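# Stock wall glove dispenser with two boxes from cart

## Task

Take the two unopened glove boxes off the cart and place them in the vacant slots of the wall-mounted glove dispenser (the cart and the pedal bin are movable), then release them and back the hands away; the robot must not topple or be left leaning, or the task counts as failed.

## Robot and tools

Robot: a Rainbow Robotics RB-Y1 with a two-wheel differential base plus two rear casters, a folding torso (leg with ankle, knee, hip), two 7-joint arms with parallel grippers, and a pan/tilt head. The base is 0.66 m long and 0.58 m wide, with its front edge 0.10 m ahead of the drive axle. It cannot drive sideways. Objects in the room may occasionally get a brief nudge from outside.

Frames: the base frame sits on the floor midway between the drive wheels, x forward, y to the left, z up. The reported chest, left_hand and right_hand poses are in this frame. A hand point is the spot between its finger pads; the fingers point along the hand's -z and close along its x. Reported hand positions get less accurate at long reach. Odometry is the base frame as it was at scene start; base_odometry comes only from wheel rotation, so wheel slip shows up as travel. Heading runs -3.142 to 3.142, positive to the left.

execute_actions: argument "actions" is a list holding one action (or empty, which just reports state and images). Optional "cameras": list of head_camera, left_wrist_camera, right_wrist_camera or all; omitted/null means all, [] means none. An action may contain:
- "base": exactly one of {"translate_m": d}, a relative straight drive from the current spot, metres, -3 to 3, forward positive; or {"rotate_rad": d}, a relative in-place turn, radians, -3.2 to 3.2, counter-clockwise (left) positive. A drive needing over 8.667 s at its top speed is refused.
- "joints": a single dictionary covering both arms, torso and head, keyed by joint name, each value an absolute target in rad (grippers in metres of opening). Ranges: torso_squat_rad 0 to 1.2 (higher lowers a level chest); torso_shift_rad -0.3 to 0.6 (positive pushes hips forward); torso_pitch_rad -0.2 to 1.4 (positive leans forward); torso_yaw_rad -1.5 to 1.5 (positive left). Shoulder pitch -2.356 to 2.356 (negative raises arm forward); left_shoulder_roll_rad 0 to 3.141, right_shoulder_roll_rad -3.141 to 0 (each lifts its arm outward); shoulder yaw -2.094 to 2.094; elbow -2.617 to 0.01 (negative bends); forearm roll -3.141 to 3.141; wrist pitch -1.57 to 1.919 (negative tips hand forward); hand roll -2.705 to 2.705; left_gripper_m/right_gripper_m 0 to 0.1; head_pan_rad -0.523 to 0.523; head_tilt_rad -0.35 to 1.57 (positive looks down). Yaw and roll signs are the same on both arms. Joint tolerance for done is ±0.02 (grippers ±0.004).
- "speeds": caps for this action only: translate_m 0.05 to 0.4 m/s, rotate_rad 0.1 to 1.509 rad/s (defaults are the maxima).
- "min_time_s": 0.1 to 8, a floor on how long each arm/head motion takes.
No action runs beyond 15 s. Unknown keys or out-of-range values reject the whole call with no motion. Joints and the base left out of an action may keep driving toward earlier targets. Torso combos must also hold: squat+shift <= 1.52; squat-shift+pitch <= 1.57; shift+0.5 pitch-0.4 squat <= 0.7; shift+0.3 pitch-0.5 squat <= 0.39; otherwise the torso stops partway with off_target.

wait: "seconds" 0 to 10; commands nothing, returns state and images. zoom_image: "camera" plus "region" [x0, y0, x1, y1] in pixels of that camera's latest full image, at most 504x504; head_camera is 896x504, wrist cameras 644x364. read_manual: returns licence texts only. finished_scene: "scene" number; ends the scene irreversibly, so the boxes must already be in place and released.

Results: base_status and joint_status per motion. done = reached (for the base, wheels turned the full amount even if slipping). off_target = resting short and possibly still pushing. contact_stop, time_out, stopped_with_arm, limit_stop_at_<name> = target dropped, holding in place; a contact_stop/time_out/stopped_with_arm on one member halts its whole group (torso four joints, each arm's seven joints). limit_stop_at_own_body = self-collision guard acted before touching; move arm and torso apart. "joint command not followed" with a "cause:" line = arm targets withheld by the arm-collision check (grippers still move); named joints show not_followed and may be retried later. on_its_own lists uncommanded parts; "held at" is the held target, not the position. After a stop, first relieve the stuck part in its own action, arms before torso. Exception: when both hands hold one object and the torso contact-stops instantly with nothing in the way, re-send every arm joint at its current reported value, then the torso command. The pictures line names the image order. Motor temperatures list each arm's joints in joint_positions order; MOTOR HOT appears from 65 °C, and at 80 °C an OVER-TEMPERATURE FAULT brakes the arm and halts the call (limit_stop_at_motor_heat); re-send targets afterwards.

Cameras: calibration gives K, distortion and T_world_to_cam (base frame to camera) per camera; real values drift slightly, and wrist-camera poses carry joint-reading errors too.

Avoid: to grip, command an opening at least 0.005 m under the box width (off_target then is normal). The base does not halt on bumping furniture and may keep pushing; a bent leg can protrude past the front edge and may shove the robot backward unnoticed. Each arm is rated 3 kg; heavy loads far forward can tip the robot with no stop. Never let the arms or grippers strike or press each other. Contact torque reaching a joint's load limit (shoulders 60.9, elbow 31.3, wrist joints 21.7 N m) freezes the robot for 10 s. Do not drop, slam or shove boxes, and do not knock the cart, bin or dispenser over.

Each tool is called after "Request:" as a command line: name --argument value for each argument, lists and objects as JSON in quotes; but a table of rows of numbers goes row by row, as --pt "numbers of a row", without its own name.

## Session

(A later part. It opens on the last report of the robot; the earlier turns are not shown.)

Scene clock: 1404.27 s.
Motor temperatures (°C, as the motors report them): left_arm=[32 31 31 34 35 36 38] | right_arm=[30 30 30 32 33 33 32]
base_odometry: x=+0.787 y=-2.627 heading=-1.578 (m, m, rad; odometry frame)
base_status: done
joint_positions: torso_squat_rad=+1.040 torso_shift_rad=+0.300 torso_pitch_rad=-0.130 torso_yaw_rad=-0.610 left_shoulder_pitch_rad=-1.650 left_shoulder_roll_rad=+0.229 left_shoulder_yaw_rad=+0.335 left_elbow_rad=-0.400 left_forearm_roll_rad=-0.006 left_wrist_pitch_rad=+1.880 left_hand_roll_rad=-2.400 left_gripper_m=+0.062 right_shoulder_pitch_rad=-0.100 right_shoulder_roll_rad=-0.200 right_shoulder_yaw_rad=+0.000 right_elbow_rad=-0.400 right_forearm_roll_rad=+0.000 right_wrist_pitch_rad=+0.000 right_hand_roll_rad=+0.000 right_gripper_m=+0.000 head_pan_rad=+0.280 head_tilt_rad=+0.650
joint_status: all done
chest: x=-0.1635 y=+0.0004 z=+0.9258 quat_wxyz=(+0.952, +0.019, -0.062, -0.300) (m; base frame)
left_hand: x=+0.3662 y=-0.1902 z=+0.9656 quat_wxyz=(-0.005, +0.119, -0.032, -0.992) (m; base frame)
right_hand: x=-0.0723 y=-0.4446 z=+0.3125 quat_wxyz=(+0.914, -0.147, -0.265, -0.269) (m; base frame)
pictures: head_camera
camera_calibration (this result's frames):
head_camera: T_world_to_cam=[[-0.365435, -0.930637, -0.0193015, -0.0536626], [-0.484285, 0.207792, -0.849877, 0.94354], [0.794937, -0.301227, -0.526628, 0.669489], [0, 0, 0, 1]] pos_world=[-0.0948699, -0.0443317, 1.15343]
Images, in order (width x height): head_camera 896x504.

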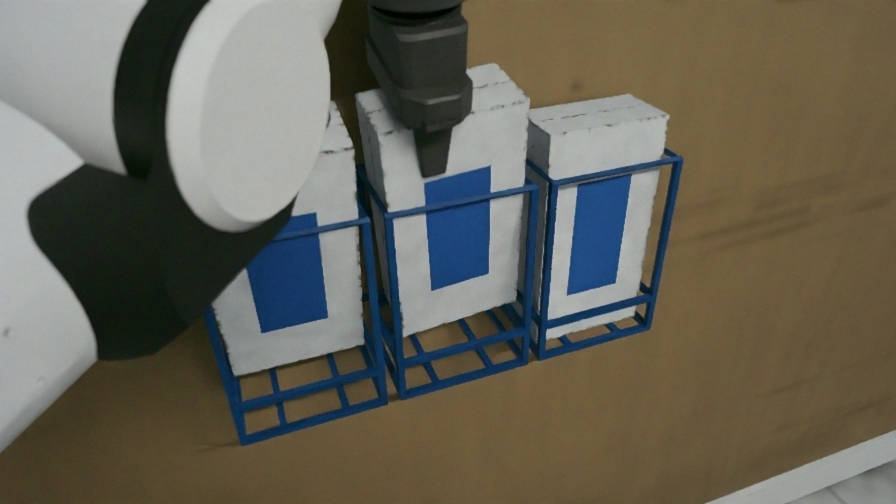

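Upright now. A bit lower, release, withdraw.

Request:
execute_actions --actions '[{"joints":{"torso_squat_rad":1.065}}]' --cameras '[]'

Request:
execute_actions --actions '[{"joints":{"left_gripper_m":0.085}}]' --cameras '[]'

Request:
execute_actions --actions '[{"base":{"translate_m":-0.035},"speeds":{"translate_m":0.05},"joints":{"torso_squat_rad":0.85}}]' --cameras '[]'

Request:
execute_actions --actions '[{"base":{"translate_m":-0.7},"joints":{"head_tilt_rad":0.3,"head_pan_rad":0.4}}]' --cameras '[]'

Request:
execute_actions --actions '[{"joints":{"left_shoulder_pitch_rad":-0.1,"left_shoulder_roll_rad":0.2,"left_shoulder_yaw_rad":0,"left_elbow_rad":-0.4,"left_wrist_pitch_rad":0,"left_hand_roll_rad":0,"torso_pitch_rad":0,"torso_shift_rad":0,"torso_squat_rad":0.35,"torso_yaw_rad":0,"head_pan_rad":-0.15,"head_tilt_rad":0.4}}]' --cameras '["head_camera"]'

Scene clock: 1415.60 s.
Motor temperatures (°C, as the motors report them): left_arm=[32 31 31 34 35 36 38] | right_arm=[30 30 30 32 33 33 32]
base_odometry: x=+0.787 y=-2.627 heading=-1.578 (m, m, rad; odometry frame)
base_status: not commanded
joint_positions: torso_squat_rad=+1.065 torso_shift_rad=+0.300 torso_pitch_rad=-0.130 torso_yaw_rad=-0.610 left_shoulder_pitch_rad=-1.651 left_shoulder_roll_rad=+0.231 left_shoulder_yaw_rad=+0.335 left_elbow_rad=-0.401 left_forearm_roll_rad=-0.007 left_wrist_pitch_rad=+1.879 left_hand_roll_rad=-2.400 left_gripper_m=+0.062 right_shoulder_pitch_rad=-0.100 right_shoulder_roll_rad=-0.200 right_shoulder_yaw_rad=+0.000 right_elbow_rad=-0.400 right_forearm_roll_rad=+0.000 right_wrist_pitch_rad=+0.000 right_hand_roll_rad=+0.000 right_gripper_m=+0.000 head_pan_rad=+0.280 head_tilt_rad=+0.650
joint_status: all done
chest: x=-0.1679 y=+0.0004 z=+0.9113 quat_wxyz=(+0.952, +0.019, -0.062, -0.300) (m; base frame)
left_hand: x=+0.3625 y=-0.1901 z=+0.9523 quat_wxyz=(-0.005, +0.121, -0.033, -0.992) (m; base frame)
right_hand: x=-0.0768 y=-0.4446 z=+0.2980 quat_wxyz=(+0.914, -0.147, -0.265, -0.269) (m; base frame)
pictures: none
No camera images: the call's "cameras" was empty. Leave "cameras" out to get every camera's image.

Scene clock: 1416.43 s.
Motor temperatures (°C, as the motors report them): left_arm=[32 31 31 34 34 36 38] | right_arm=[30 30 30 32 33 33 32]
base_odometry: x=+0.787 y=-2.627 heading=-1.578 (m, m, rad; odometry frame)
base_status: not commanded
joint_positions: torso_squat_rad=+1.065 torso_shift_rad=+0.300 torso_pitch_rad=-0.130 torso_yaw_rad=-0.610 left_shoulder_pitch_rad=-1.651 left_shoulder_roll_rad=+0.231 left_shoulder_yaw_rad=+0.335 left_elbow_rad=-0.400 left_forearm_roll_rad=-0.006 left_wrist_pitch_rad=+1.880 left_hand_roll_rad=-2.400 left_gripper_m=+0.085 right_shoulder_pitch_rad=-0.100 right_shoulder_roll_rad=-0.200 right_shoulder_yaw_rad=+0.000 right_elbow_rad=-0.400 right_forearm_roll_rad=+0.000 right_wrist_pitch_rad=+0.000 right_hand_roll_rad=+0.000 right_gripper_m=+0.000 head_pan_rad=+0.280 head_tilt_rad=+0.650
joint_status: all done
chest: x=-0.1679 y=+0.0004 z=+0.9113 quat_wxyz=(+0.952, +0.019, -0.062, -0.300) (m; base frame)
left_hand: x=+0.3622 y=-0.1899 z=+0.9519 quat_wxyz=(-0.005, +0.120, -0.032, -0.992) (m; base frame)
right_hand: x=-0.0768 y=-0.4446 z=+0.2980 quat_wxyz=(+0.914, -0.147, -0.265, -0.269) (m; base frame)
pictures: none
No camera images: the call's "cameras" was empty. Leave "cameras" out to get every camera's image.

Scene clock: 1417.97 s.
Motor temperatures (°C, as the motors report them): left_arm=[32 31 31 34 34 36 38] | right_arm=[30 30 30 32 33 33 32]
base_odometry: x=+0.787 y=-2.592 heading=-1.577 (m, m, rad; odometry frame)
base_status: done
joint_positions: torso_squat_rad=+0.850 torso_shift_rad=+0.300 torso_pitch_rad=-0.130 torso_yaw_rad=-0.610 left_shoulder_pitch_rad=-1.650 left_shoulder_roll_rad=+0.230 left_shoulder_yaw_rad=+0.335 left_elbow_rad=-0.400 left_forearm_roll_rad=-0.006 left_wrist_pitch_rad=+1.880 left_hand_roll_rad=-2.400 left_gripper_m=+0.085 right_shoulder_pitch_rad=-0.100 right_shoulder_roll_rad=-0.200 right_shoulder_yaw_rad=+0.000 right_elbow_rad=-0.400 right_forearm_roll_rad=+0.000 right_wrist_pitch_rad=+0.000 right_hand_roll_rad=+0.000 right_gripper_m=+0.000 head_pan_rad=+0.280 head_tilt_rad=+0.650
joint_status: all done
chest: x=-0.1315 y=+0.0005 z=+1.0287 quat_wxyz=(+0.952, +0.019, -0.062, -0.300) (m; base frame)
left_hand: x=+0.3986 y=-0.1898 z=+1.0688 quat_wxyz=(-0.005, +0.120, -0.032, -0.992) (m; base frame)
right_hand: x=-0.0406 y=-0.4445 z=+0.4153 quat_wxyz=(+0.914, -0.147, -0.265, -0.269) (m; base frame)
pictures: none
No camera images: the call's "cameras" was empty. Leave "cameras" out to get every camera's image.

Scene clock: 1421.43 s.
Motor temperatures (°C, as the motors report them): left_arm=[32 31 31 34 34 35 38] | right_arm=[30 30 30 32 33 33 32]
base_odometry: x=+0.792 y=-1.892 heading=-1.578 (m, m, rad; odometry frame)
base_status: done
joint_positions: torso_squat_rad=+0.850 torso_shift_rad=+0.300 torso_pitch_rad=-0.130 torso_yaw_rad=-0.610 left_shoulder_pitch_rad=-1.650 left_shoulder_roll_rad=+0.230 left_shoulder_yaw_rad=+0.335 left_elbow_rad=-0.400 left_forearm_roll_rad=-0.006 left_wrist_pitch_rad=+1.880 left_hand_roll_rad=-2.400 left_gripper_m=+0.085 right_shoulder_pitch_rad=-0.100 right_shoulder_roll_rad=-0.200 right_shoulder_yaw_rad=+0.000 right_elbow_rad=-0.400 right_forearm_roll_rad=+0.000 right_wrist_pitch_rad=+0.000 right_hand_roll_rad=+0.000 right_gripper_m=+0.000 head_pan_rad=+0.400 head_tilt_rad=+0.300
joint_status: all done
chest: x=-0.1317 y=+0.0005 z=+1.0287 quat_wxyz=(+0.952, +0.019, -0.062, -0.300) (m; base frame)
left_hand: x=+0.3984 y=-0.1898 z=+1.0689 quat_wxyz=(-0.005, +0.120, -0.032, -0.992) (m; base frame)
right_hand: x=-0.0405 y=-0.4445 z=+0.4153 quat_wxyz=(+0.914, -0.147, -0.265, -0.269) (m; base frame)
pictures: none
No camera images: the call's "cameras" was empty. Leave "cameras" out to get every camera's image.

Scene clock: 1424.40 s.
Motor temperatures (°C, as the motors report them): left_arm=[32 31 31 34 34 35 38] | right_arm=[30 30 30 32 33 33 32]
base_odometry: x=+0.792 y=-1.892 heading=-1.578 (m, m, rad; odometry frame)
base_status: not commanded
joint_positions: torso_squat_rad=+0.350 torso_shift_rad=+0.000 torso_pitch_rad=+0.000 torso_yaw_rad=+0.000 left_shoulder_pitch_rad=-0.100 left_shoulder_roll_rad=+0.200 left_shoulder_yaw_rad=+0.000 left_elbow_rad=-0.400 left_forearm_roll_rad=-0.006 left_wrist_pitch_rad=+0.000 left_hand_roll_rad=+0.000 left_gripper_m=+0.085 right_shoulder_pitch_rad=-0.100 right_shoulder_roll_rad=-0.200 right_shoulder_yaw_rad=+0.000 right_elbow_rad=-0.400 right_forearm_roll_rad=+0.000 right_wrist_pitch_rad=+0.000 right_hand_roll_rad=+0.000 right_gripper_m=+0.000 head_pan_rad=-0.150 head_tilt_rad=+0.400
joint_status: all done
chest: x=-0.2280 y=+0.0007 z=+1.2475 quat_wxyz=(+1.000, +0.000, +0.000, +0.000) (m; base frame)
left_hand: x=+0.0356 y=+0.3593 z=+0.6273 quat_wxyz=(+0.964, +0.096, -0.245, -0.035) (m; base frame)
right_hand: x=+0.0356 y=-0.3580 z=+0.6275 quat_wxyz=(+0.964, -0.095, -0.245, +0.032) (m; base frame)
pictures: head_camera
camera_calibration (this result's frames):
head_camera: T_world_to_cam=[[-0.198018, -0.980056, 0.016695, -0.0656104], [-0.408257, 0.0669786, -0.910407, 1.30037], [0.891132, -0.187093, -0.413377, 0.725575], [0, 0, 0, 1]] pos_world=[-0.128688, -0.0156497, 1.4849]
Images, in order (width x height): head_camera 896x504.

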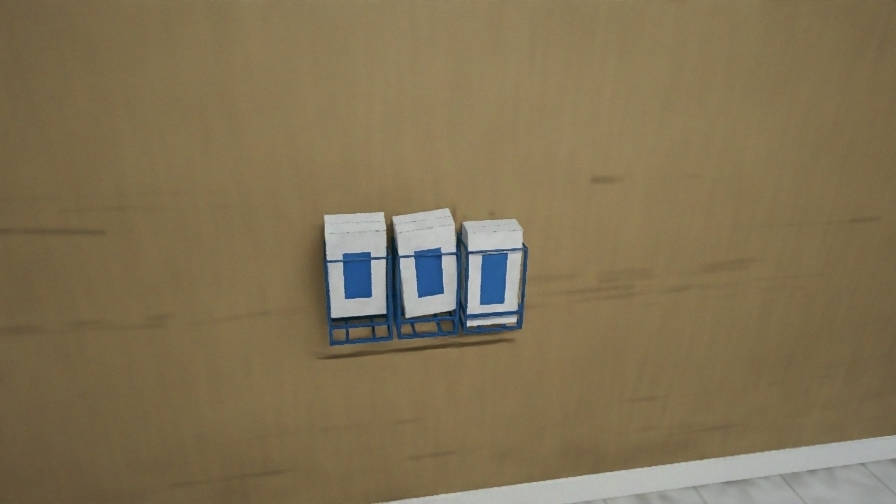

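Request:
zoom_image --camera "head_camera" --region '[300, 190, 550, 360]'

Region (300, 190, 550, 360) of head_camera's 896x504 image, scaled by 2.016, with more detail than that image has; it fills the top 343 rows of this view, and the rest is white.

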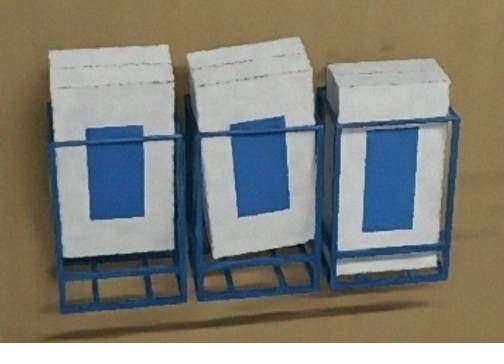

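Request:
execute_actions --actions '[{"joints":{"left_shoulder_pitch_rad":-1.65,"left_shoulder_roll_rad":0.23,"left_shoulder_yaw_rad":0.335,"left_elbow_rad":-0.4,"left_wrist_pitch_rad":1.88,"left_hand_roll_rad":-2.4,"left_gripper_m":0,"torso_pitch_rad":-0.13,"torso_shift_rad":0.3,"torso_squat_rad":0.85,"torso_yaw_rad":-0.63,"head_pan_rad":0.3,"head_tilt_rad":0.65}}]' --cameras '[]'

Request:
execute_actions --actions '[{"base":{"translate_m":0.72},"speeds":{"translate_m":0.2}}]' --cameras '["head_camera","left_wrist_camera"]'

Scene clock: 1440.27 s.
Motor temperatures (°C, as the motors report them): left_arm=[31 30 31 34 34 35 38] | right_arm=[29 30 30 32 33 33 32]
base_odometry: x=+0.792 y=-1.892 heading=-1.578 (m, m, rad; odometry frame)
base_status: not commanded
joint_positions: torso_squat_rad=+0.850 torso_shift_rad=+0.300 torso_pitch_rad=-0.130 torso_yaw_rad=-0.630 left_shoulder_pitch_rad=-1.650 left_shoulder_roll_rad=+0.230 left_shoulder_yaw_rad=+0.335 left_elbow_rad=-0.400 left_forearm_roll_rad=-0.006 left_wrist_pitch_rad=+1.880 left_hand_roll_rad=-2.400 left_gripper_m=+0.000 right_shoulder_pitch_rad=-0.100 right_shoulder_roll_rad=-0.200 right_shoulder_yaw_rad=+0.000 right_elbow_rad=-0.400 right_forearm_roll_rad=+0.000 right_wrist_pitch_rad=+0.000 right_hand_roll_rad=+0.000 right_gripper_m=+0.000 head_pan_rad=+0.300 head_tilt_rad=+0.650
joint_status: all done
chest: x=-0.1317 y=+0.0005 z=+1.0287 quat_wxyz=(+0.949, +0.020, -0.062, -0.309) (m; base frame)
left_hand: x=+0.3944 y=-0.2004 z=+1.0685 quat_wxyz=(-0.015, +0.120, -0.032, -0.992) (m; base frame)
right_hand: x=-0.0492 y=-0.4447 z=+0.4142 quat_wxyz=(+0.912, -0.149, -0.263, -0.279) (m; base frame)
pictures: none
No camera images: the call's "cameras" was empty. Leave "cameras" out to get every camera's image.

Scene clock: 1445.17 s.
Motor temperatures (°C, as the motors report them): left_arm=[32 30 31 34 34 35 38] | right_arm=[29 30 30 32 33 33 32]
base_odometry: x=+0.786 y=-2.612 heading=-1.579 (m, m, rad; odometry frame)
base_status: done
joint_positions: torso_squat_rad=+0.850 torso_shift_rad=+0.300 torso_pitch_rad=-0.130 torso_yaw_rad=-0.630 left_shoulder_pitch_rad=-1.650 left_shoulder_roll_rad=+0.230 left_shoulder_yaw_rad=+0.335 left_elbow_rad=-0.400 left_forearm_roll_rad=-0.006 left_wrist_pitch_rad=+1.880 left_hand_roll_rad=-2.400 left_gripper_m=+0.000 right_shoulder_pitch_rad=-0.100 right_shoulder_roll_rad=-0.200 right_shoulder_yaw_rad=+0.000 right_elbow_rad=-0.400 right_forearm_roll_rad=+0.000 right_wrist_pitch_rad=+0.000 right_hand_roll_rad=+0.000 right_gripper_m=+0.000 head_pan_rad=+0.300 head_tilt_rad=+0.650
joint_status: not commanded
chest: x=-0.1316 y=+0.0005 z=+1.0287 quat_wxyz=(+0.949, +0.020, -0.062, -0.309) (m; base frame)
left_hand: x=+0.3945 y=-0.2004 z=+1.0683 quat_wxyz=(-0.015, +0.119, -0.032, -0.992) (m; base frame)
right_hand: x=-0.0493 y=-0.4447 z=+0.4142 quat_wxyz=(+0.912, -0.149, -0.263, -0.279) (m; base frame)
pictures: head_camera, left_wrist_camera
camera_calibration (this result's frames):
head_camera: T_world_to_cam=[[-0.365441, -0.930636, -0.0192016, -0.0404592], [-0.484412, 0.207752, -0.849814, 1.04619], [0.794857, -0.301256, -0.526732, 0.698505], [0, 0, 0, 1]] pos_world=[-0.0632105, -0.0445725, 1.25622]
left_wrist_camera: T_world_to_cam=[[-0.973052, 0.0311381, -0.228472, 0.6343], [-0.116296, 0.789315, 0.602874, -0.414969], [0.199109, 0.613198, -0.764424, 0.951032], [0, 0, 0, 1]] pos_world=[0.379589, -0.27538, 1.12209]
Images, in order (width x height): head_camera 896x504, left_wrist_camera 644x364.

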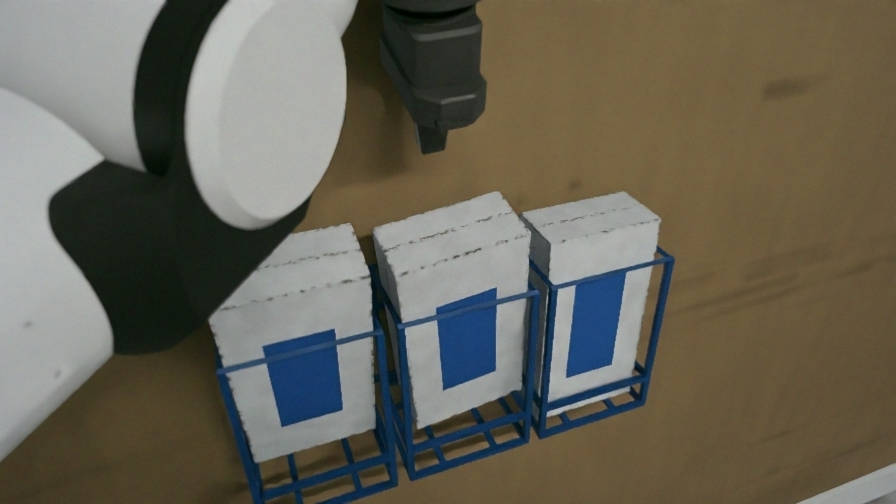

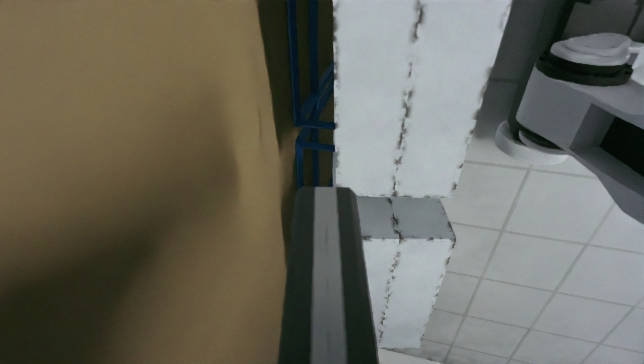

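Request:
execute_actions --actions '[{"base":{"translate_m":-0.07},"speeds":{"translate_m":0.06}}]' --cameras '[]'

Request:
execute_actions --actions '[{"joints":{"torso_squat_rad":1.03}}]' --cameras '["head_camera","left_wrist_camera"]'

Scene clock: 1452.37 s.
Motor temperatures (°C, as the motors report them): left_arm=[32 30 31 34 34 35 38] | right_arm=[29 30 30 32 33 33 32]
base_odometry: x=+0.787 y=-2.542 heading=-1.578 (m, m, rad; odometry frame)
base_status: done
joint_positions: torso_squat_rad=+0.850 torso_shift_rad=+0.300 torso_pitch_rad=-0.130 torso_yaw_rad=-0.630 left_shoulder_pitch_rad=-1.650 left_shoulder_roll_rad=+0.230 left_shoulder_yaw_rad=+0.335 left_elbow_rad=-0.400 left_forearm_roll_rad=-0.006 left_wrist_pitch_rad=+1.880 left_hand_roll_rad=-2.400 left_gripper_m=+0.000 right_shoulder_pitch_rad=-0.100 right_shoulder_roll_rad=-0.200 right_shoulder_yaw_rad=+0.000 right_elbow_rad=-0.400 right_forearm_roll_rad=+0.000 right_wrist_pitch_rad=+0.000 right_hand_roll_rad=+0.000 right_gripper_m=+0.000 head_pan_rad=+0.300 head_tilt_rad=+0.650
joint_status: not commanded
chest: x=-0.1317 y=+0.0005 z=+1.0287 quat_wxyz=(+0.949, +0.020, -0.062, -0.309) (m; base frame)
left_hand: x=+0.3945 y=-0.2004 z=+1.0683 quat_wxyz=(-0.015, +0.119, -0.032, -0.992) (m; base frame)
right_hand: x=-0.0493 y=-0.4447 z=+0.4142 quat_wxyz=(+0.912, -0.149, -0.263, -0.279) (m; base frame)
pictures: none
No camera images: the call's "cameras" was empty. Leave "cameras" out to get every camera's image.

Scene clock: 1453.77 s.
Motor temperatures (°C, as the motors report them): left_arm=[32 30 31 34 34 35 38] | right_arm=[29 30 30 32 33 33 32]
base_odometry: x=+0.787 y=-2.542 heading=-1.578 (m, m, rad; odometry frame)
base_status: not commanded
joint_positions: torso_squat_rad=+1.030 torso_shift_rad=+0.300 torso_pitch_rad=-0.130 torso_yaw_rad=-0.630 left_shoulder_pitch_rad=-1.650 left_shoulder_roll_rad=+0.230 left_shoulder_yaw_rad=+0.335 left_elbow_rad=-0.400 left_forearm_roll_rad=-0.006 left_wrist_pitch_rad=+1.880 left_hand_roll_rad=-2.400 left_gripper_m=+0.000 right_shoulder_pitch_rad=-0.100 right_shoulder_roll_rad=-0.200 right_shoulder_yaw_rad=+0.000 right_elbow_rad=-0.400 right_forearm_roll_rad=+0.000 right_wrist_pitch_rad=+0.000 right_hand_roll_rad=+0.000 right_gripper_m=+0.000 head_pan_rad=+0.300 head_tilt_rad=+0.650
joint_status: all done
chest: x=-0.1618 y=+0.0004 z=+0.9316 quat_wxyz=(+0.949, +0.020, -0.062, -0.309) (m; base frame)
left_hand: x=+0.3643 y=-0.2005 z=+0.9714 quat_wxyz=(-0.015, +0.120, -0.032, -0.992) (m; base frame)
right_hand: x=-0.0793 y=-0.4448 z=+0.3171 quat_wxyz=(+0.912, -0.149, -0.263, -0.279) (m; base frame)
pictures: head_camera, left_wrist_camera
camera_calibration (this result's frames):
head_camera: T_world_to_cam=[[-0.365435, -0.930636, -0.019316, -0.0533204], [-0.48415, 0.207754, -0.849963, 0.949274], [0.795019, -0.301255, -0.526488, 0.671118], [0, 0, 0, 1]] pos_world=[-0.0934463, -0.0446598, 1.15915]
left_wrist_camera: T_world_to_cam=[[-0.972988, 0.0311078, -0.228749, 0.583042], [-0.116495, 0.789303, 0.602852, -0.359896], [0.199306, 0.613216, -0.764358, 0.882857], [0, 0, 0, 1]] pos_world=[0.349408, -0.275453, 1.02515]
Images, in order (width x height): head_camera 896x504, left_wrist_camera 644x364.

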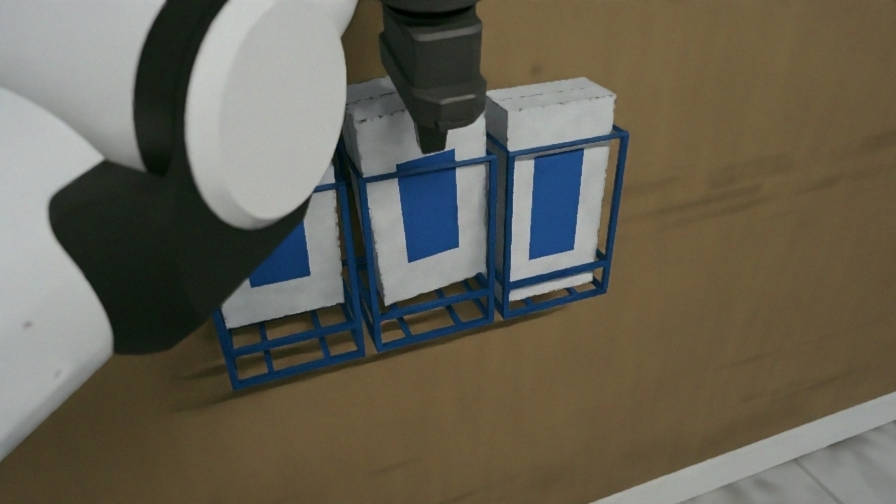

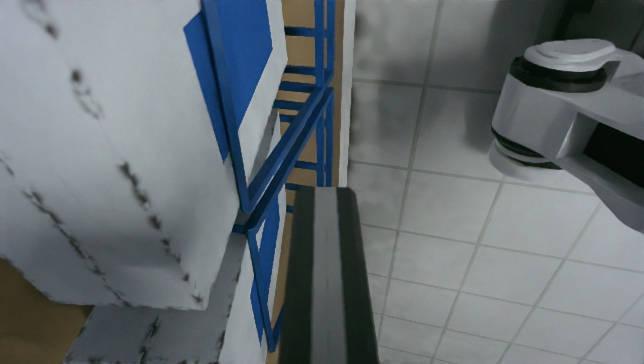

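Request:
execute_actions --actions '[{"base":{"translate_m":0.05},"speeds":{"translate_m":0.05},"joints":{"torso_squat_rad":1.0}}]' --cameras '["head_camera","left_wrist_camera"]'

Scene clock: 1459.17 s.
Motor temperatures (°C, as the motors report them): left_arm=[32 30 31 34 34 35 38] | right_arm=[29 30 30 32 33 33 32]
base_odometry: x=+0.786 y=-2.592 heading=-1.579 (m, m, rad; odometry frame)
base_status: done
joint_positions: torso_squat_rad=+1.000 torso_shift_rad=+0.300 torso_pitch_rad=-0.130 torso_yaw_rad=-0.630 left_shoulder_pitch_rad=-1.650 left_shoulder_roll_rad=+0.230 left_shoulder_yaw_rad=+0.335 left_elbow_rad=-0.400 left_forearm_roll_rad=-0.006 left_wrist_pitch_rad=+1.880 left_hand_roll_rad=-2.400 left_gripper_m=+0.000 right_shoulder_pitch_rad=-0.100 right_shoulder_roll_rad=-0.200 right_shoulder_yaw_rad=+0.000 right_elbow_rad=-0.400 right_forearm_roll_rad=+0.000 right_wrist_pitch_rad=+0.000 right_hand_roll_rad=+0.000 right_gripper_m=+0.000 head_pan_rad=+0.300 head_tilt_rad=+0.650
joint_status: all done
chest: x=-0.1564 y=+0.0004 z=+0.9486 quat_wxyz=(+0.949, +0.020, -0.062, -0.309) (m; base frame)
left_hand: x=+0.3697 y=-0.2005 z=+0.9883 quat_wxyz=(-0.015, +0.119, -0.032, -0.992) (m; base frame)
right_hand: x=-0.0741 y=-0.4447 z=+0.3341 quat_wxyz=(+0.912, -0.149, -0.263, -0.279) (m; base frame)
pictures: head_camera, left_wrist_camera
camera_calibration (this result's frames):
head_camera: T_world_to_cam=[[-0.365444, -0.930635, -0.0192058, -0.0511113], [-0.484406, 0.207756, -0.849817, 0.966193], [0.79486, -0.301257, -0.526728, 0.676012], [0, 0, 0, 1]] pos_world=[-0.0879834, -0.0446444, 1.17618]
left_wrist_camera: T_world_to_cam=[[-0.973041, 0.0310877, -0.228528, 0.591981], [-0.116359, 0.789349, 0.602818, -0.369492], [0.199129, 0.613157, -0.764451, 0.894864], [0, 0, 0, 1]] pos_world=[0.354835, -0.275437, 1.0421]
Images, in order (width x height): head_camera 896x504, left_wrist_camera 644x364.

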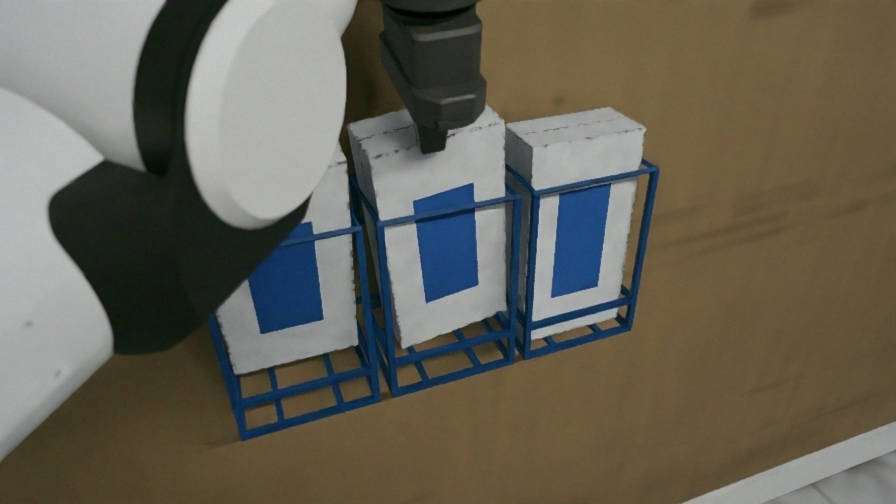

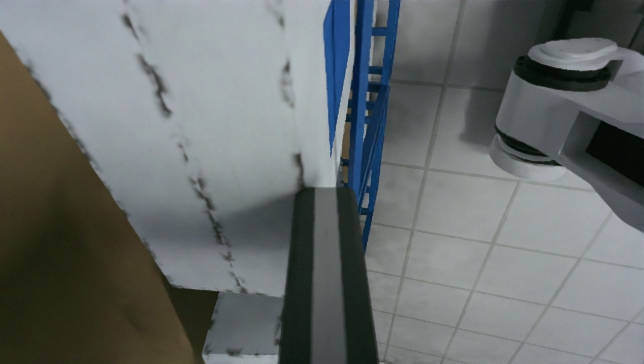

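Request:
execute_actions --actions '[{"joints":{"torso_squat_rad":0.95}}]' --cameras '[]'

Request:
execute_actions --actions '[{"base":{"translate_m":0.03},"speeds":{"translate_m":0.05},"joints":{"torso_yaw_rad":-0.66,"left_hand_roll_rad":-2.37}}]' --cameras '[]'

Request:
execute_actions --actions '[{"base":{"translate_m":0.012},"speeds":{"translate_m":0.05},"joints":{"torso_squat_rad":1.07}}]' --cameras '["head_camera","left_wrist_camera"]'

Scene clock: 1466.73 s.
Motor temperatures (°C, as the motors report them): left_arm=[32 30 31 34 34 35 38] | right_arm=[29 30 30 32 33 33 32]
base_odometry: x=+0.786 y=-2.592 heading=-1.579 (m, m, rad; odometry frame)
base_status: not commanded
joint_positions: torso_squat_rad=+0.950 torso_shift_rad=+0.300 torso_pitch_rad=-0.130 torso_yaw_rad=-0.630 left_shoulder_pitch_rad=-1.650 left_shoulder_roll_rad=+0.230 left_shoulder_yaw_rad=+0.335 left_elbow_rad=-0.400 left_forearm_roll_rad=-0.006 left_wrist_pitch_rad=+1.880 left_hand_roll_rad=-2.400 left_gripper_m=+0.000 right_shoulder_pitch_rad=-0.100 right_shoulder_roll_rad=-0.200 right_shoulder_yaw_rad=+0.000 right_elbow_rad=-0.400 right_forearm_roll_rad=+0.000 right_wrist_pitch_rad=+0.000 right_hand_roll_rad=+0.000 right_gripper_m=+0.000 head_pan_rad=+0.300 head_tilt_rad=+0.650
joint_status: all done
chest: x=-0.1477 y=+0.0004 z=+0.9763 quat_wxyz=(+0.949, +0.020, -0.062, -0.309) (m; base frame)
left_hand: x=+0.3784 y=-0.2004 z=+1.0158 quat_wxyz=(-0.015, +0.119, -0.032, -0.992) (m; base frame)
right_hand: x=-0.0656 y=-0.4447 z=+0.3618 quat_wxyz=(+0.912, -0.149, -0.263, -0.279) (m; base frame)
pictures: none
No camera images: the call's "cameras" was empty. Leave "cameras" out to get every camera's image.

Scene clock: 1468.23 s.
Motor temperatures (°C, as the motors report them): left_arm=[32 30 31 34 34 35 38] | right_arm=[29 30 30 32 33 33 32]
base_odometry: x=+0.786 y=-2.622 heading=-1.579 (m, m, rad; odometry frame)
base_status: done
joint_positions: torso_squat_rad=+0.950 torso_shift_rad=+0.300 torso_pitch_rad=-0.130 torso_yaw_rad=-0.660 left_shoulder_pitch_rad=-1.650 left_shoulder_roll_rad=+0.230 left_shoulder_yaw_rad=+0.335 left_elbow_rad=-0.400 left_forearm_roll_rad=-0.006 left_wrist_pitch_rad=+1.880 left_hand_roll_rad=-2.370 left_gripper_m=+0.000 right_shoulder_pitch_rad=-0.100 right_shoulder_roll_rad=-0.200 right_shoulder_yaw_rad=+0.000 right_elbow_rad=-0.400 right_forearm_roll_rad=+0.000 right_wrist_pitch_rad=+0.000 right_hand_roll_rad=+0.000 right_gripper_m=+0.000 head_pan_rad=+0.300 head_tilt_rad=+0.650
joint_status: all done
chest: x=-0.1478 y=+0.0004 z=+0.9763 quat_wxyz=(+0.944, +0.021, -0.062, -0.323) (m; base frame)
left_hand: x=+0.3721 y=-0.2161 z=+1.0151 quat_wxyz=(-0.015, +0.118, -0.034, -0.992) (m; base frame)
right_hand: x=-0.0788 y=-0.4445 z=+0.3601 quat_wxyz=(+0.908, -0.151, -0.260, -0.293) (m; base frame)
pictures: none
No camera images: the call's "cameras" was empty. Leave "cameras" out to get every camera's image.

Scene clock: 1469.67 s.
Motor temperatures (°C, as the motors report them): left_arm=[32 30 31 34 34 35 38] | right_arm=[29 30 30 32 33 33 32]
base_odometry: x=+0.786 y=-2.634 heading=-1.579 (m, m, rad; odometry frame)
base_status: done
joint_positions: torso_squat_rad=+1.070 torso_shift_rad=+0.300 torso_pitch_rad=-0.130 torso_yaw_rad=-0.660 left_shoulder_pitch_rad=-1.654 left_shoulder_roll_rad=+0.232 left_shoulder_yaw_rad=+0.335 left_elbow_rad=-0.403 left_forearm_roll_rad=-0.007 left_wrist_pitch_rad=+1.877 left_hand_roll_rad=-2.370 left_gripper_m=+0.000 right_shoulder_pitch_rad=-0.100 right_shoulder_roll_rad=-0.200 right_shoulder_yaw_rad=+0.000 right_elbow_rad=-0.400 right_forearm_roll_rad=+0.000 right_wrist_pitch_rad=+0.000 right_hand_roll_rad=+0.000 right_gripper_m=+0.000 head_pan_rad=+0.300 head_tilt_rad=+0.650
joint_status: all done
chest: x=-0.1689 y=+0.0003 z=+0.9084 quat_wxyz=(+0.944, +0.021, -0.062, -0.323) (m; base frame)
left_hand: x=+0.3522 y=-0.2169 z=+0.9506 quat_wxyz=(-0.015, +0.122, -0.037, -0.992) (m; base frame)
right_hand: x=-0.0998 y=-0.4446 z=+0.2921 quat_wxyz=(+0.908, -0.151, -0.260, -0.293) (m; base frame)
pictures: head_camera, left_wrist_camera
camera_calibration (this result's frames):
head_camera: T_world_to_cam=[[-0.393079, -0.919218, -0.0229771, -0.0577722], [-0.477797, 0.225539, -0.849024, 0.926395], [0.78562, -0.322755, -0.527854, 0.664174], [0, 0, 0, 1]] pos_world=[-0.101869, -0.0476784, 1.13579]
left_wrist_camera: T_world_to_cam=[[-0.971764, 0.0295076, -0.234104, 0.571286], [-0.119112, 0.79511, 0.594653, -0.325855], [0.203685, 0.605747, -0.769144, 0.88089], [0, 0, 0, 1]] pos_world=[0.336917, -0.291363, 1.00504]
Images, in order (width x height): head_camera 896x504, left_wrist_camera 644x364.

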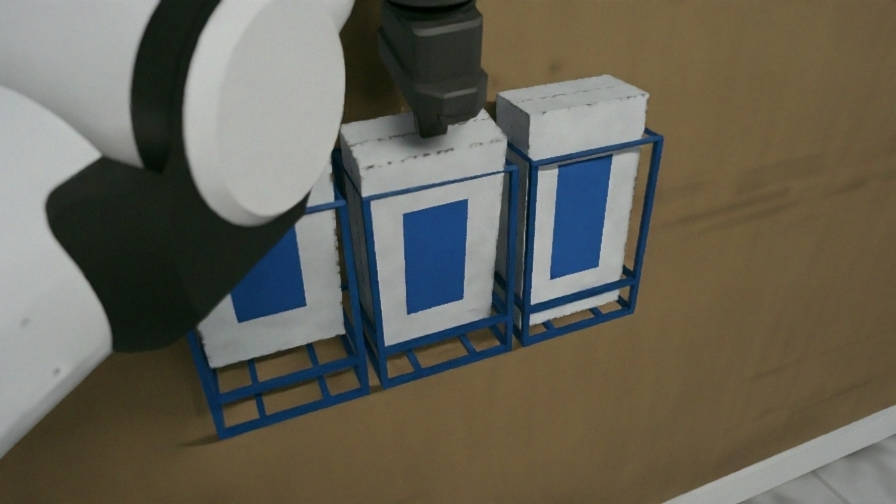

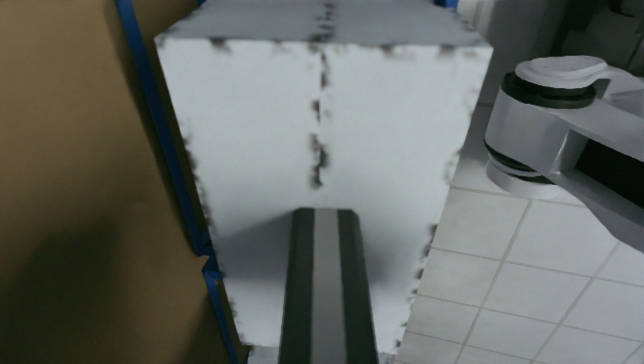

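Request:
execute_actions --actions '[{"joints":{"torso_squat_rad":0.9}}]' --cameras '[]'

Request:
execute_actions --actions '[{"base":{"translate_m":-0.11},"speeds":{"translate_m":0.06}}]' --cameras '[]'

Request:
execute_actions --actions '[{"joints":{"torso_yaw_rad":-0.39,"left_hand_roll_rad":-2.64,"head_pan_rad":0.1}}]' --cameras '[]'

Request:
execute_actions --actions '[{"joints":{"torso_squat_rad":1.0}}]' --cameras '["head_camera","left_wrist_camera"]'

Scene clock: 1477.07 s.
Motor temperatures (°C, as the motors report them): left_arm=[32 30 31 34 34 38 38] | right_arm=[29 30 30 32 33 33 32]
base_odometry: x=+0.786 y=-2.634 heading=-1.579 (m, m, rad; odometry frame)
base_status: not commanded
joint_positions: torso_squat_rad=+0.900 torso_shift_rad=+0.300 torso_pitch_rad=-0.130 torso_yaw_rad=-0.660 left_shoulder_pitch_rad=-1.651 left_shoulder_roll_rad=+0.230 left_shoulder_yaw_rad=+0.335 left_elbow_rad=-0.400 left_forearm_roll_rad=-0.006 left_wrist_pitch_rad=+1.880 left_hand_roll_rad=-2.370 left_gripper_m=+0.000 right_shoulder_pitch_rad=-0.100 right_shoulder_roll_rad=-0.200 right_shoulder_yaw_rad=+0.000 right_elbow_rad=-0.400 right_forearm_roll_rad=+0.000 right_wrist_pitch_rad=+0.000 right_hand_roll_rad=+0.000 right_gripper_m=+0.000 head_pan_rad=+0.300 head_tilt_rad=+0.650
joint_status: all done
chest: x=-0.1394 y=+0.0005 z=+1.0030 quat_wxyz=(+0.944, +0.021, -0.061, -0.323) (m; base frame)
left_hand: x=+0.3805 y=-0.2161 z=+1.0419 quat_wxyz=(-0.015, +0.118, -0.034, -0.992) (m; base frame)
right_hand: x=-0.0707 y=-0.4445 z=+0.3867 quat_wxyz=(+0.908, -0.151, -0.260, -0.293) (m; base frame)
pictures: none
No camera images: the call's "cameras" was empty. Leave "cameras" out to get every camera's image.

Scene clock: 1479.73 s.
Motor temperatures (°C, as the motors report them): left_arm=[32 30 31 34 34 38 38] | right_arm=[29 30 30 32 33 33 32]
base_odometry: x=+0.787 y=-2.524 heading=-1.578 (m, m, rad; odometry frame)
base_status: done
joint_positions: torso_squat_rad=+0.900 torso_shift_rad=+0.300 torso_pitch_rad=-0.130 torso_yaw_rad=-0.660 left_shoulder_pitch_rad=-1.650 left_shoulder_roll_rad=+0.230 left_shoulder_yaw_rad=+0.335 left_elbow_rad=-0.400 left_forearm_roll_rad=-0.006 left_wrist_pitch_rad=+1.880 left_hand_roll_rad=-2.370 left_gripper_m=+0.000 right_shoulder_pitch_rad=-0.100 right_shoulder_roll_rad=-0.200 right_shoulder_yaw_rad=+0.000 right_elbow_rad=-0.400 right_forearm_roll_rad=+0.000 right_wrist_pitch_rad=+0.000 right_hand_roll_rad=+0.000 right_gripper_m=+0.000 head_pan_rad=+0.300 head_tilt_rad=+0.650
joint_status: not commanded
chest: x=-0.1396 y=+0.0005 z=+1.0030 quat_wxyz=(+0.944, +0.021, -0.062, -0.323) (m; base frame)
left_hand: x=+0.3804 y=-0.2161 z=+1.0420 quat_wxyz=(-0.015, +0.119, -0.034, -0.992) (m; base frame)
right_hand: x=-0.0706 y=-0.4445 z=+0.3867 quat_wxyz=(+0.908, -0.151, -0.260, -0.293) (m; base frame)
pictures: none
No camera images: the call's "cameras" was empty. Leave "cameras" out to get every camera's image.

Scene clock: 1481.03 s.
Motor temperatures (°C, as the motors report them): left_arm=[32 30 31 34 34 38 38] | right_arm=[29 30 30 32 33 33 32]
base_odometry: x=+0.787 y=-2.524 heading=-1.578 (m, m, rad; odometry frame)
base_status: not commanded
joint_positions: torso_squat_rad=+0.900 torso_shift_rad=+0.300 torso_pitch_rad=-0.130 torso_yaw_rad=-0.390 left_shoulder_pitch_rad=-1.650 left_shoulder_roll_rad=+0.230 left_shoulder_yaw_rad=+0.335 left_elbow_rad=-0.400 left_forearm_roll_rad=-0.006 left_wrist_pitch_rad=+1.880 left_hand_roll_rad=-2.640 left_gripper_m=+0.000 right_shoulder_pitch_rad=-0.100 right_shoulder_roll_rad=-0.200 right_shoulder_yaw_rad=+0.000 right_elbow_rad=-0.400 right_forearm_roll_rad=+0.000 right_wrist_pitch_rad=+0.000 right_hand_roll_rad=+0.000 right_gripper_m=+0.000 head_pan_rad=+0.100 head_tilt_rad=+0.650
joint_status: all done
chest: x=-0.1396 y=+0.0005 z=+1.0030 quat_wxyz=(+0.979, +0.012, -0.064, -0.193) (m; base frame)
left_hand: x=+0.4190 y=-0.0693 z=+1.0470 quat_wxyz=(-0.014, +0.126, -0.018, -0.992) (m; base frame)
right_hand: x=+0.0475 y=-0.4315 z=+0.4022 quat_wxyz=(+0.936, -0.131, -0.283, -0.164) (m; base frame)
pictures: none
No camera images: the call's "cameras" was empty. Leave "cameras" out to get every camera's image.

Scene clock: 1482.13 s.
Motor temperatures (°C, as the motors report them): left_arm=[32 30 31 34 34 37 38] | right_arm=[29 30 30 32 33 33 32]
base_odometry: x=+0.787 y=-2.524 heading=-1.578 (m, m, rad; odometry frame)
base_status: not commanded
joint_positions: torso_squat_rad=+1.000 torso_shift_rad=+0.300 torso_pitch_rad=-0.130 torso_yaw_rad=-0.390 left_shoulder_pitch_rad=-1.650 left_shoulder_roll_rad=+0.230 left_shoulder_yaw_rad=+0.335 left_elbow_rad=-0.400 left_forearm_roll_rad=-0.006 left_wrist_pitch_rad=+1.880 left_hand_roll_rad=-2.640 left_gripper_m=+0.000 right_shoulder_pitch_rad=-0.100 right_shoulder_roll_rad=-0.200 right_shoulder_yaw_rad=+0.000 right_elbow_rad=-0.400 right_forearm_roll_rad=+0.000 right_wrist_pitch_rad=+0.000 right_hand_roll_rad=+0.000 right_gripper_m=+0.000 head_pan_rad=+0.100 head_tilt_rad=+0.650
joint_status: all done
chest: x=-0.1565 y=+0.0004 z=+0.9486 quat_wxyz=(+0.979, +0.012, -0.064, -0.193) (m; base frame)
left_hand: x=+0.4020 y=-0.0694 z=+0.9927 quat_wxyz=(-0.014, +0.126, -0.018, -0.992) (m; base frame)
right_hand: x=+0.0308 y=-0.4315 z=+0.3479 quat_wxyz=(+0.936, -0.131, -0.283, -0.164) (m; base frame)
pictures: head_camera, left_wrist_camera
camera_calibration (this result's frames):
head_camera: T_world_to_cam=[[-0.328215, -0.944493, -0.0143891, -0.0455379], [-0.491957, 0.183921, -0.850971, 0.966577], [0.806383, -0.272223, -0.525016, 0.675819], [0, 0, 0, 1]] pos_world=[-0.0844005, -0.0368111, 1.17669]
left_wrist_camera: T_world_to_cam=[[-0.970161, 0.0319055, -0.240355, 0.630976], [-0.128779, 0.772118, 0.622293, -0.487394], [0.205437, 0.634677, -0.74497, 0.791058], [0, 0, 0, 1]] pos_world=[0.386869, -0.145872, 1.04427]
Images, in order (width x height): head_camera 896x504, left_wrist_camera 644x364.

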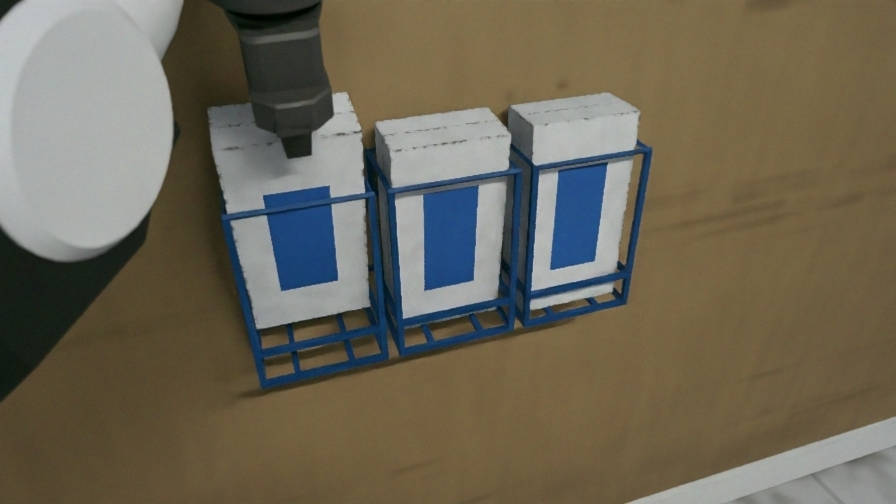

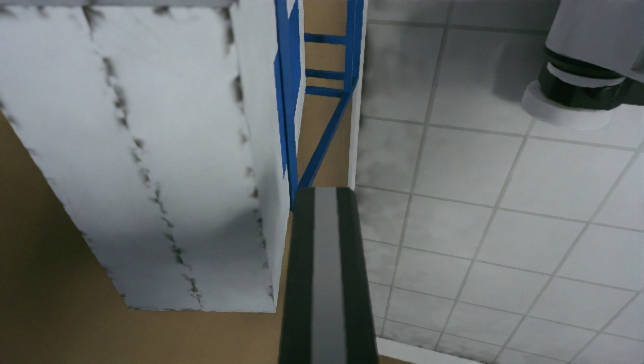

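Middle seated. Push left box's top back, then press.

Request:
execute_actions --actions '[{"base":{"translate_m":0.035},"speeds":{"translate_m":0.05}}]' --cameras '["left_wrist_camera"]'

Request:
execute_actions --actions '[{"joints":{"torso_squat_rad":0.93}}]' --cameras '[]'

Request:
execute_actions --actions '[{"base":{"translate_m":0.03},"speeds":{"translate_m":0.05}}]' --cameras '[]'

Request:
execute_actions --actions '[{"base":{"translate_m":0.02},"speeds":{"translate_m":0.05},"joints":{"torso_squat_rad":1.07}}]' --cameras '["head_camera","left_wrist_camera"]'

Scene clock: 1490.60 s.
Motor temperatures (°C, as the motors report them): left_arm=[32 30 31 34 34 37 38] | right_arm=[29 30 30 32 33 33 32]
base_odometry: x=+0.786 y=-2.559 heading=-1.579 (m, m, rad; odometry frame)
base_status: done
joint_positions: torso_squat_rad=+1.000 torso_shift_rad=+0.300 torso_pitch_rad=-0.130 torso_yaw_rad=-0.390 left_shoulder_pitch_rad=-1.651 left_shoulder_roll_rad=+0.230 left_shoulder_yaw_rad=+0.335 left_elbow_rad=-0.400 left_forearm_roll_rad=-0.006 left_wrist_pitch_rad=+1.880 left_hand_roll_rad=-2.640 left_gripper_m=+0.000 right_shoulder_pitch_rad=-0.100 right_shoulder_roll_rad=-0.200 right_shoulder_yaw_rad=+0.000 right_elbow_rad=-0.400 right_forearm_roll_rad=+0.000 right_wrist_pitch_rad=+0.000 right_hand_roll_rad=+0.000 right_gripper_m=+0.000 head_pan_rad=+0.100 head_tilt_rad=+0.650
joint_status: not commanded
chest: x=-0.1564 y=+0.0004 z=+0.9486 quat_wxyz=(+0.979, +0.012, -0.064, -0.193) (m; base frame)
left_hand: x=+0.4021 y=-0.0695 z=+0.9927 quat_wxyz=(-0.014, +0.126, -0.018, -0.992) (m; base frame)
right_hand: x=+0.0307 y=-0.4315 z=+0.3478 quat_wxyz=(+0.936, -0.131, -0.283, -0.164) (m; base frame)
pictures: left_wrist_camera
camera_calibration (this result's frames):
left_wrist_camera: T_world_to_cam=[[-0.970209, 0.0320925, -0.240133, 0.630827], [-0.128484, 0.772155, 0.622309, -0.487424], [0.205392, 0.634623, -0.745029, 0.791137], [0, 0, 0, 1]] pos_world=[0.386915, -0.145952, 1.04423]
Images, in order (width x height): left_wrist_camera 644x364.

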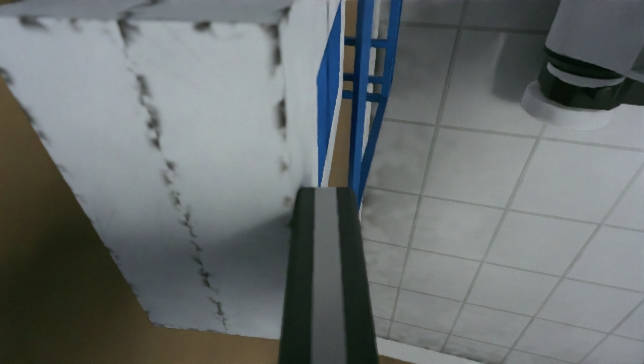

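Scene clock: 1491.57 s.
Motor temperatures (°C, as the motors report them): left_arm=[32 30 31 34 34 36 38] | right_arm=[29 30 30 32 33 33 32]
base_odometry: x=+0.786 y=-2.559 heading=-1.579 (m, m, rad; odometry frame)
base_status: not commanded
joint_positions: torso_squat_rad=+0.930 torso_shift_rad=+0.300 torso_pitch_rad=-0.130 torso_yaw_rad=-0.390 left_shoulder_pitch_rad=-1.650 left_shoulder_roll_rad=+0.230 left_shoulder_yaw_rad=+0.335 left_elbow_rad=-0.400 left_forearm_roll_rad=-0.006 left_wrist_pitch_rad=+1.880 left_hand_roll_rad=-2.640 left_gripper_m=+0.000 right_shoulder_pitch_rad=-0.100 right_shoulder_roll_rad=-0.200 right_shoulder_yaw_rad=+0.000 right_elbow_rad=-0.400 right_forearm_roll_rad=+0.000 right_wrist_pitch_rad=+0.000 right_hand_roll_rad=+0.000 right_gripper_m=+0.000 head_pan_rad=+0.100 head_tilt_rad=+0.650
joint_status: all done
chest: x=-0.1444 y=+0.0005 z=+0.9871 quat_wxyz=(+0.979, +0.012, -0.064, -0.193) (m; base frame)
left_hand: x=+0.4141 y=-0.0694 z=+1.0309 quat_wxyz=(-0.014, +0.125, -0.018, -0.992) (m; base frame)
right_hand: x=+0.0426 y=-0.4315 z=+0.3863 quat_wxyz=(+0.936, -0.131, -0.283, -0.164) (m; base frame)
pictures: none
No camera images: the call's "cameras" was empty. Leave "cameras" out to get every camera's image.

Scene clock: 1493.07 s.
Motor temperatures (°C, as the motors report them): left_arm=[32 30 31 34 34 36 38] | right_arm=[29 30 30 32 33 33 32]
base_odometry: x=+0.786 y=-2.589 heading=-1.579 (m, m, rad; odometry frame)
base_status: done
joint_positions: torso_squat_rad=+0.930 torso_shift_rad=+0.300 torso_pitch_rad=-0.130 torso_yaw_rad=-0.390 left_shoulder_pitch_rad=-1.650 left_shoulder_roll_rad=+0.230 left_shoulder_yaw_rad=+0.335 left_elbow_rad=-0.400 left_forearm_roll_rad=-0.006 left_wrist_pitch_rad=+1.880 left_hand_roll_rad=-2.640 left_gripper_m=+0.000 right_shoulder_pitch_rad=-0.100 right_shoulder_roll_rad=-0.200 right_shoulder_yaw_rad=+0.000 right_elbow_rad=-0.400 right_forearm_roll_rad=+0.000 right_wrist_pitch_rad=+0.000 right_hand_roll_rad=+0.000 right_gripper_m=+0.000 head_pan_rad=+0.100 head_tilt_rad=+0.650
joint_status: not commanded
chest: x=-0.1445 y=+0.0005 z=+0.9871 quat_wxyz=(+0.979, +0.012, -0.064, -0.193) (m; base frame)
left_hand: x=+0.4140 y=-0.0694 z=+1.0310 quat_wxyz=(-0.014, +0.126, -0.018, -0.992) (m; base frame)
right_hand: x=+0.0426 y=-0.4315 z=+0.3863 quat_wxyz=(+0.936, -0.131, -0.283, -0.164) (m; base frame)
pictures: none
No camera images: the call's "cameras" was empty. Leave "cameras" out to get every camera's image.

Scene clock: 1503.83 s.
Motor temperatures (°C, as the motors report them): left_arm=[31 31 31 35 36 50 38] | right_arm=[30 30 30 32 33 33 32]
TORQUE FAULT: left_elbow_rad reached its load limit. The robot stopped for 10 seconds, dropped its targets and accepts commands again. The stop added 9.4 s to the call and to motion_time.
base_odometry: x=+0.786 y=-2.609 heading=-1.580 (m, m, rad; odometry frame)
base_status: done
joint_positions: torso_squat_rad=+1.060 torso_shift_rad=+0.300 torso_pitch_rad=-0.131 torso_yaw_rad=-0.390 left_shoulder_pitch_rad=-1.664 left_shoulder_roll_rad=+0.244 left_shoulder_yaw_rad=+0.333 left_elbow_rad=-0.412 left_forearm_roll_rad=-0.010 left_wrist_pitch_rad=+1.872 left_hand_roll_rad=-2.640 left_gripper_m=+0.000 right_shoulder_pitch_rad=-0.100 right_shoulder_roll_rad=-0.200 right_shoulder_yaw_rad=+0.000 right_elbow_rad=-0.400 right_forearm_roll_rad=+0.000 right_wrist_pitch_rad=+0.000 right_hand_roll_rad=+0.000 right_gripper_m=+0.000 head_pan_rad=+0.100 head_tilt_rad=+0.650
joint_status: all done
chest: x=-0.1671 y=+0.0004 z=+0.9144 quat_wxyz=(+0.979, +0.013, -0.064, -0.193) (m; base frame)
left_hand: x=+0.3971 y=-0.0673 z=+0.9733 quat_wxyz=(-0.010, +0.144, -0.025, -0.989) (m; base frame)
right_hand: x=+0.0205 y=-0.4315 z=+0.3138 quat_wxyz=(+0.936, -0.131, -0.284, -0.164) (m; base frame)
pictures: head_camera, left_wrist_camera
camera_calibration (this result's frames):
head_camera: T_world_to_cam=[[-0.328191, -0.944499, -0.0145583, -0.0493798], [-0.491417, 0.183877, -0.851292, 0.932638], [0.806722, -0.272232, -0.52449, 0.666021], [0, 0, 0, 1]] pos_world=[-0.0951859, -0.0368176, 1.14255]
left_wrist_camera: T_world_to_cam=[[-0.960823, 0.0206808, -0.27639, 0.652033], [-0.157272, 0.780439, 0.605128, -0.449009], [0.22822, 0.62489, -0.746611, 0.768187], [0, 0, 0, 1]] pos_world=[0.380556, -0.143093, 1.02546]
Images, in order (width x height): head_camera 896x504, left_wrist_camera 644x364.

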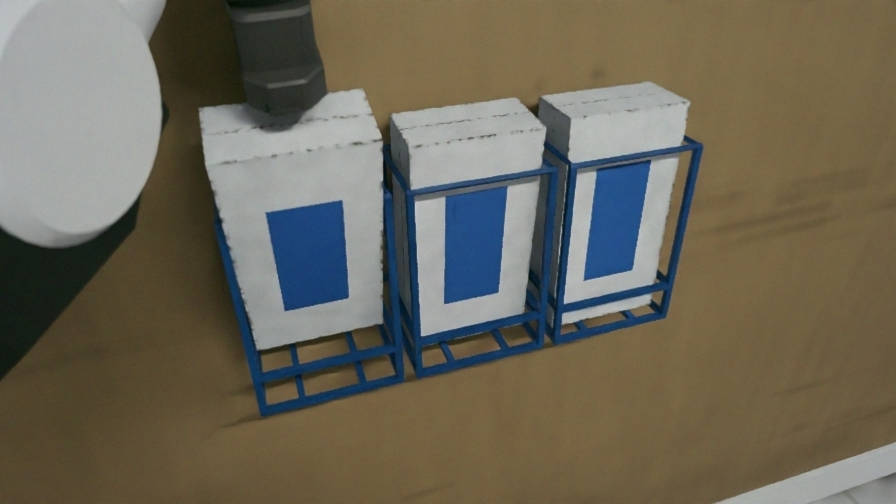

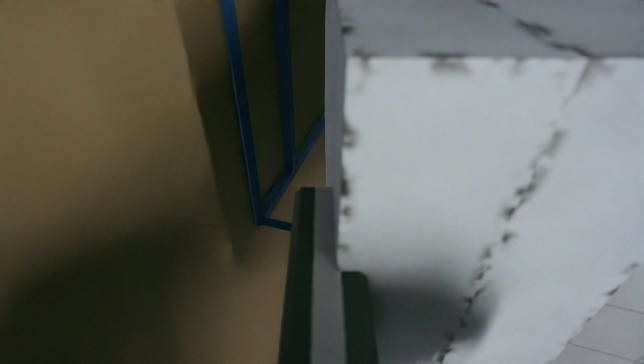

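Request:
execute_actions --actions '[{"joints":{"torso_squat_rad":0.9,"left_shoulder_pitch_rad":-1.65,"left_shoulder_roll_rad":0.23,"left_elbow_rad":-0.4,"left_wrist_pitch_rad":1.88}}]' --cameras '[]'

Request:
execute_actions --actions '[{"base":{"translate_m":-0.1},"speeds":{"translate_m":0.06}}]' --cameras '["head_camera"]'

Scene clock: 1518.43 s.
Motor temperatures (°C, as the motors report them): left_arm=[30 31 31 35 37 60 38] | right_arm=[30 30 30 32 33 33 32]
TORQUE FAULT: left_elbow_rad reached its load limit. The robot stopped for 10 seconds, dropped its targets and accepts commands again. The stop added 9.3 s to the call and to motion_time.
base_odometry: x=+0.786 y=-2.609 heading=-1.580 (m, m, rad; odometry frame)
base_status: not commanded
joint_positions: torso_squat_rad=+1.056 torso_shift_rad=+0.301 torso_pitch_rad=-0.130 torso_yaw_rad=-0.390 left_shoulder_pitch_rad=-1.665 left_shoulder_roll_rad=+0.246 left_shoulder_yaw_rad=+0.333 left_elbow_rad=-0.413 left_forearm_roll_rad=-0.012 left_wrist_pitch_rad=+1.871 left_hand_roll_rad=-2.640 left_gripper_m=+0.000 right_shoulder_pitch_rad=-0.100 right_shoulder_roll_rad=-0.200 right_shoulder_yaw_rad=+0.000 right_elbow_rad=-0.400 right_forearm_roll_rad=+0.000 right_wrist_pitch_rad=+0.000 right_hand_roll_rad=+0.000 right_gripper_m=+0.000 head_pan_rad=+0.100 head_tilt_rad=+0.650
joint_status: torso_squat_rad torque_fault (moved -0.004 of -0.160); left_shoulder_pitch_rad contact_stop (moved -0.001 of +0.014); left_shoulder_roll_rad contact_stop (moved +0.001 of -0.014); left_elbow_rad contact_stop (moved -0.001 of +0.012); left_wrist_pitch_rad contact_stop (moved +0.000 of +0.008)
on_its_own: torso_squat_rad is held at +1.056, not at your +0.900, since a torque_fault
chest: x=-0.1660 y=+0.0004 z=+0.9168 quat_wxyz=(+0.979, +0.012, -0.064, -0.193) (m; base frame)
left_hand: x=+0.3988 y=-0.0665 z=+0.9763 quat_wxyz=(-0.009, +0.145, -0.024, -0.989) (m; base frame)
right_hand: x=+0.0213 y=-0.4315 z=+0.3160 quat_wxyz=(+0.936, -0.131, -0.283, -0.164) (m; base frame)
pictures: none
No camera images: the call's "cameras" was empty. Leave "cameras" out to get every camera's image.

not run: a stop came earlier in this reply.


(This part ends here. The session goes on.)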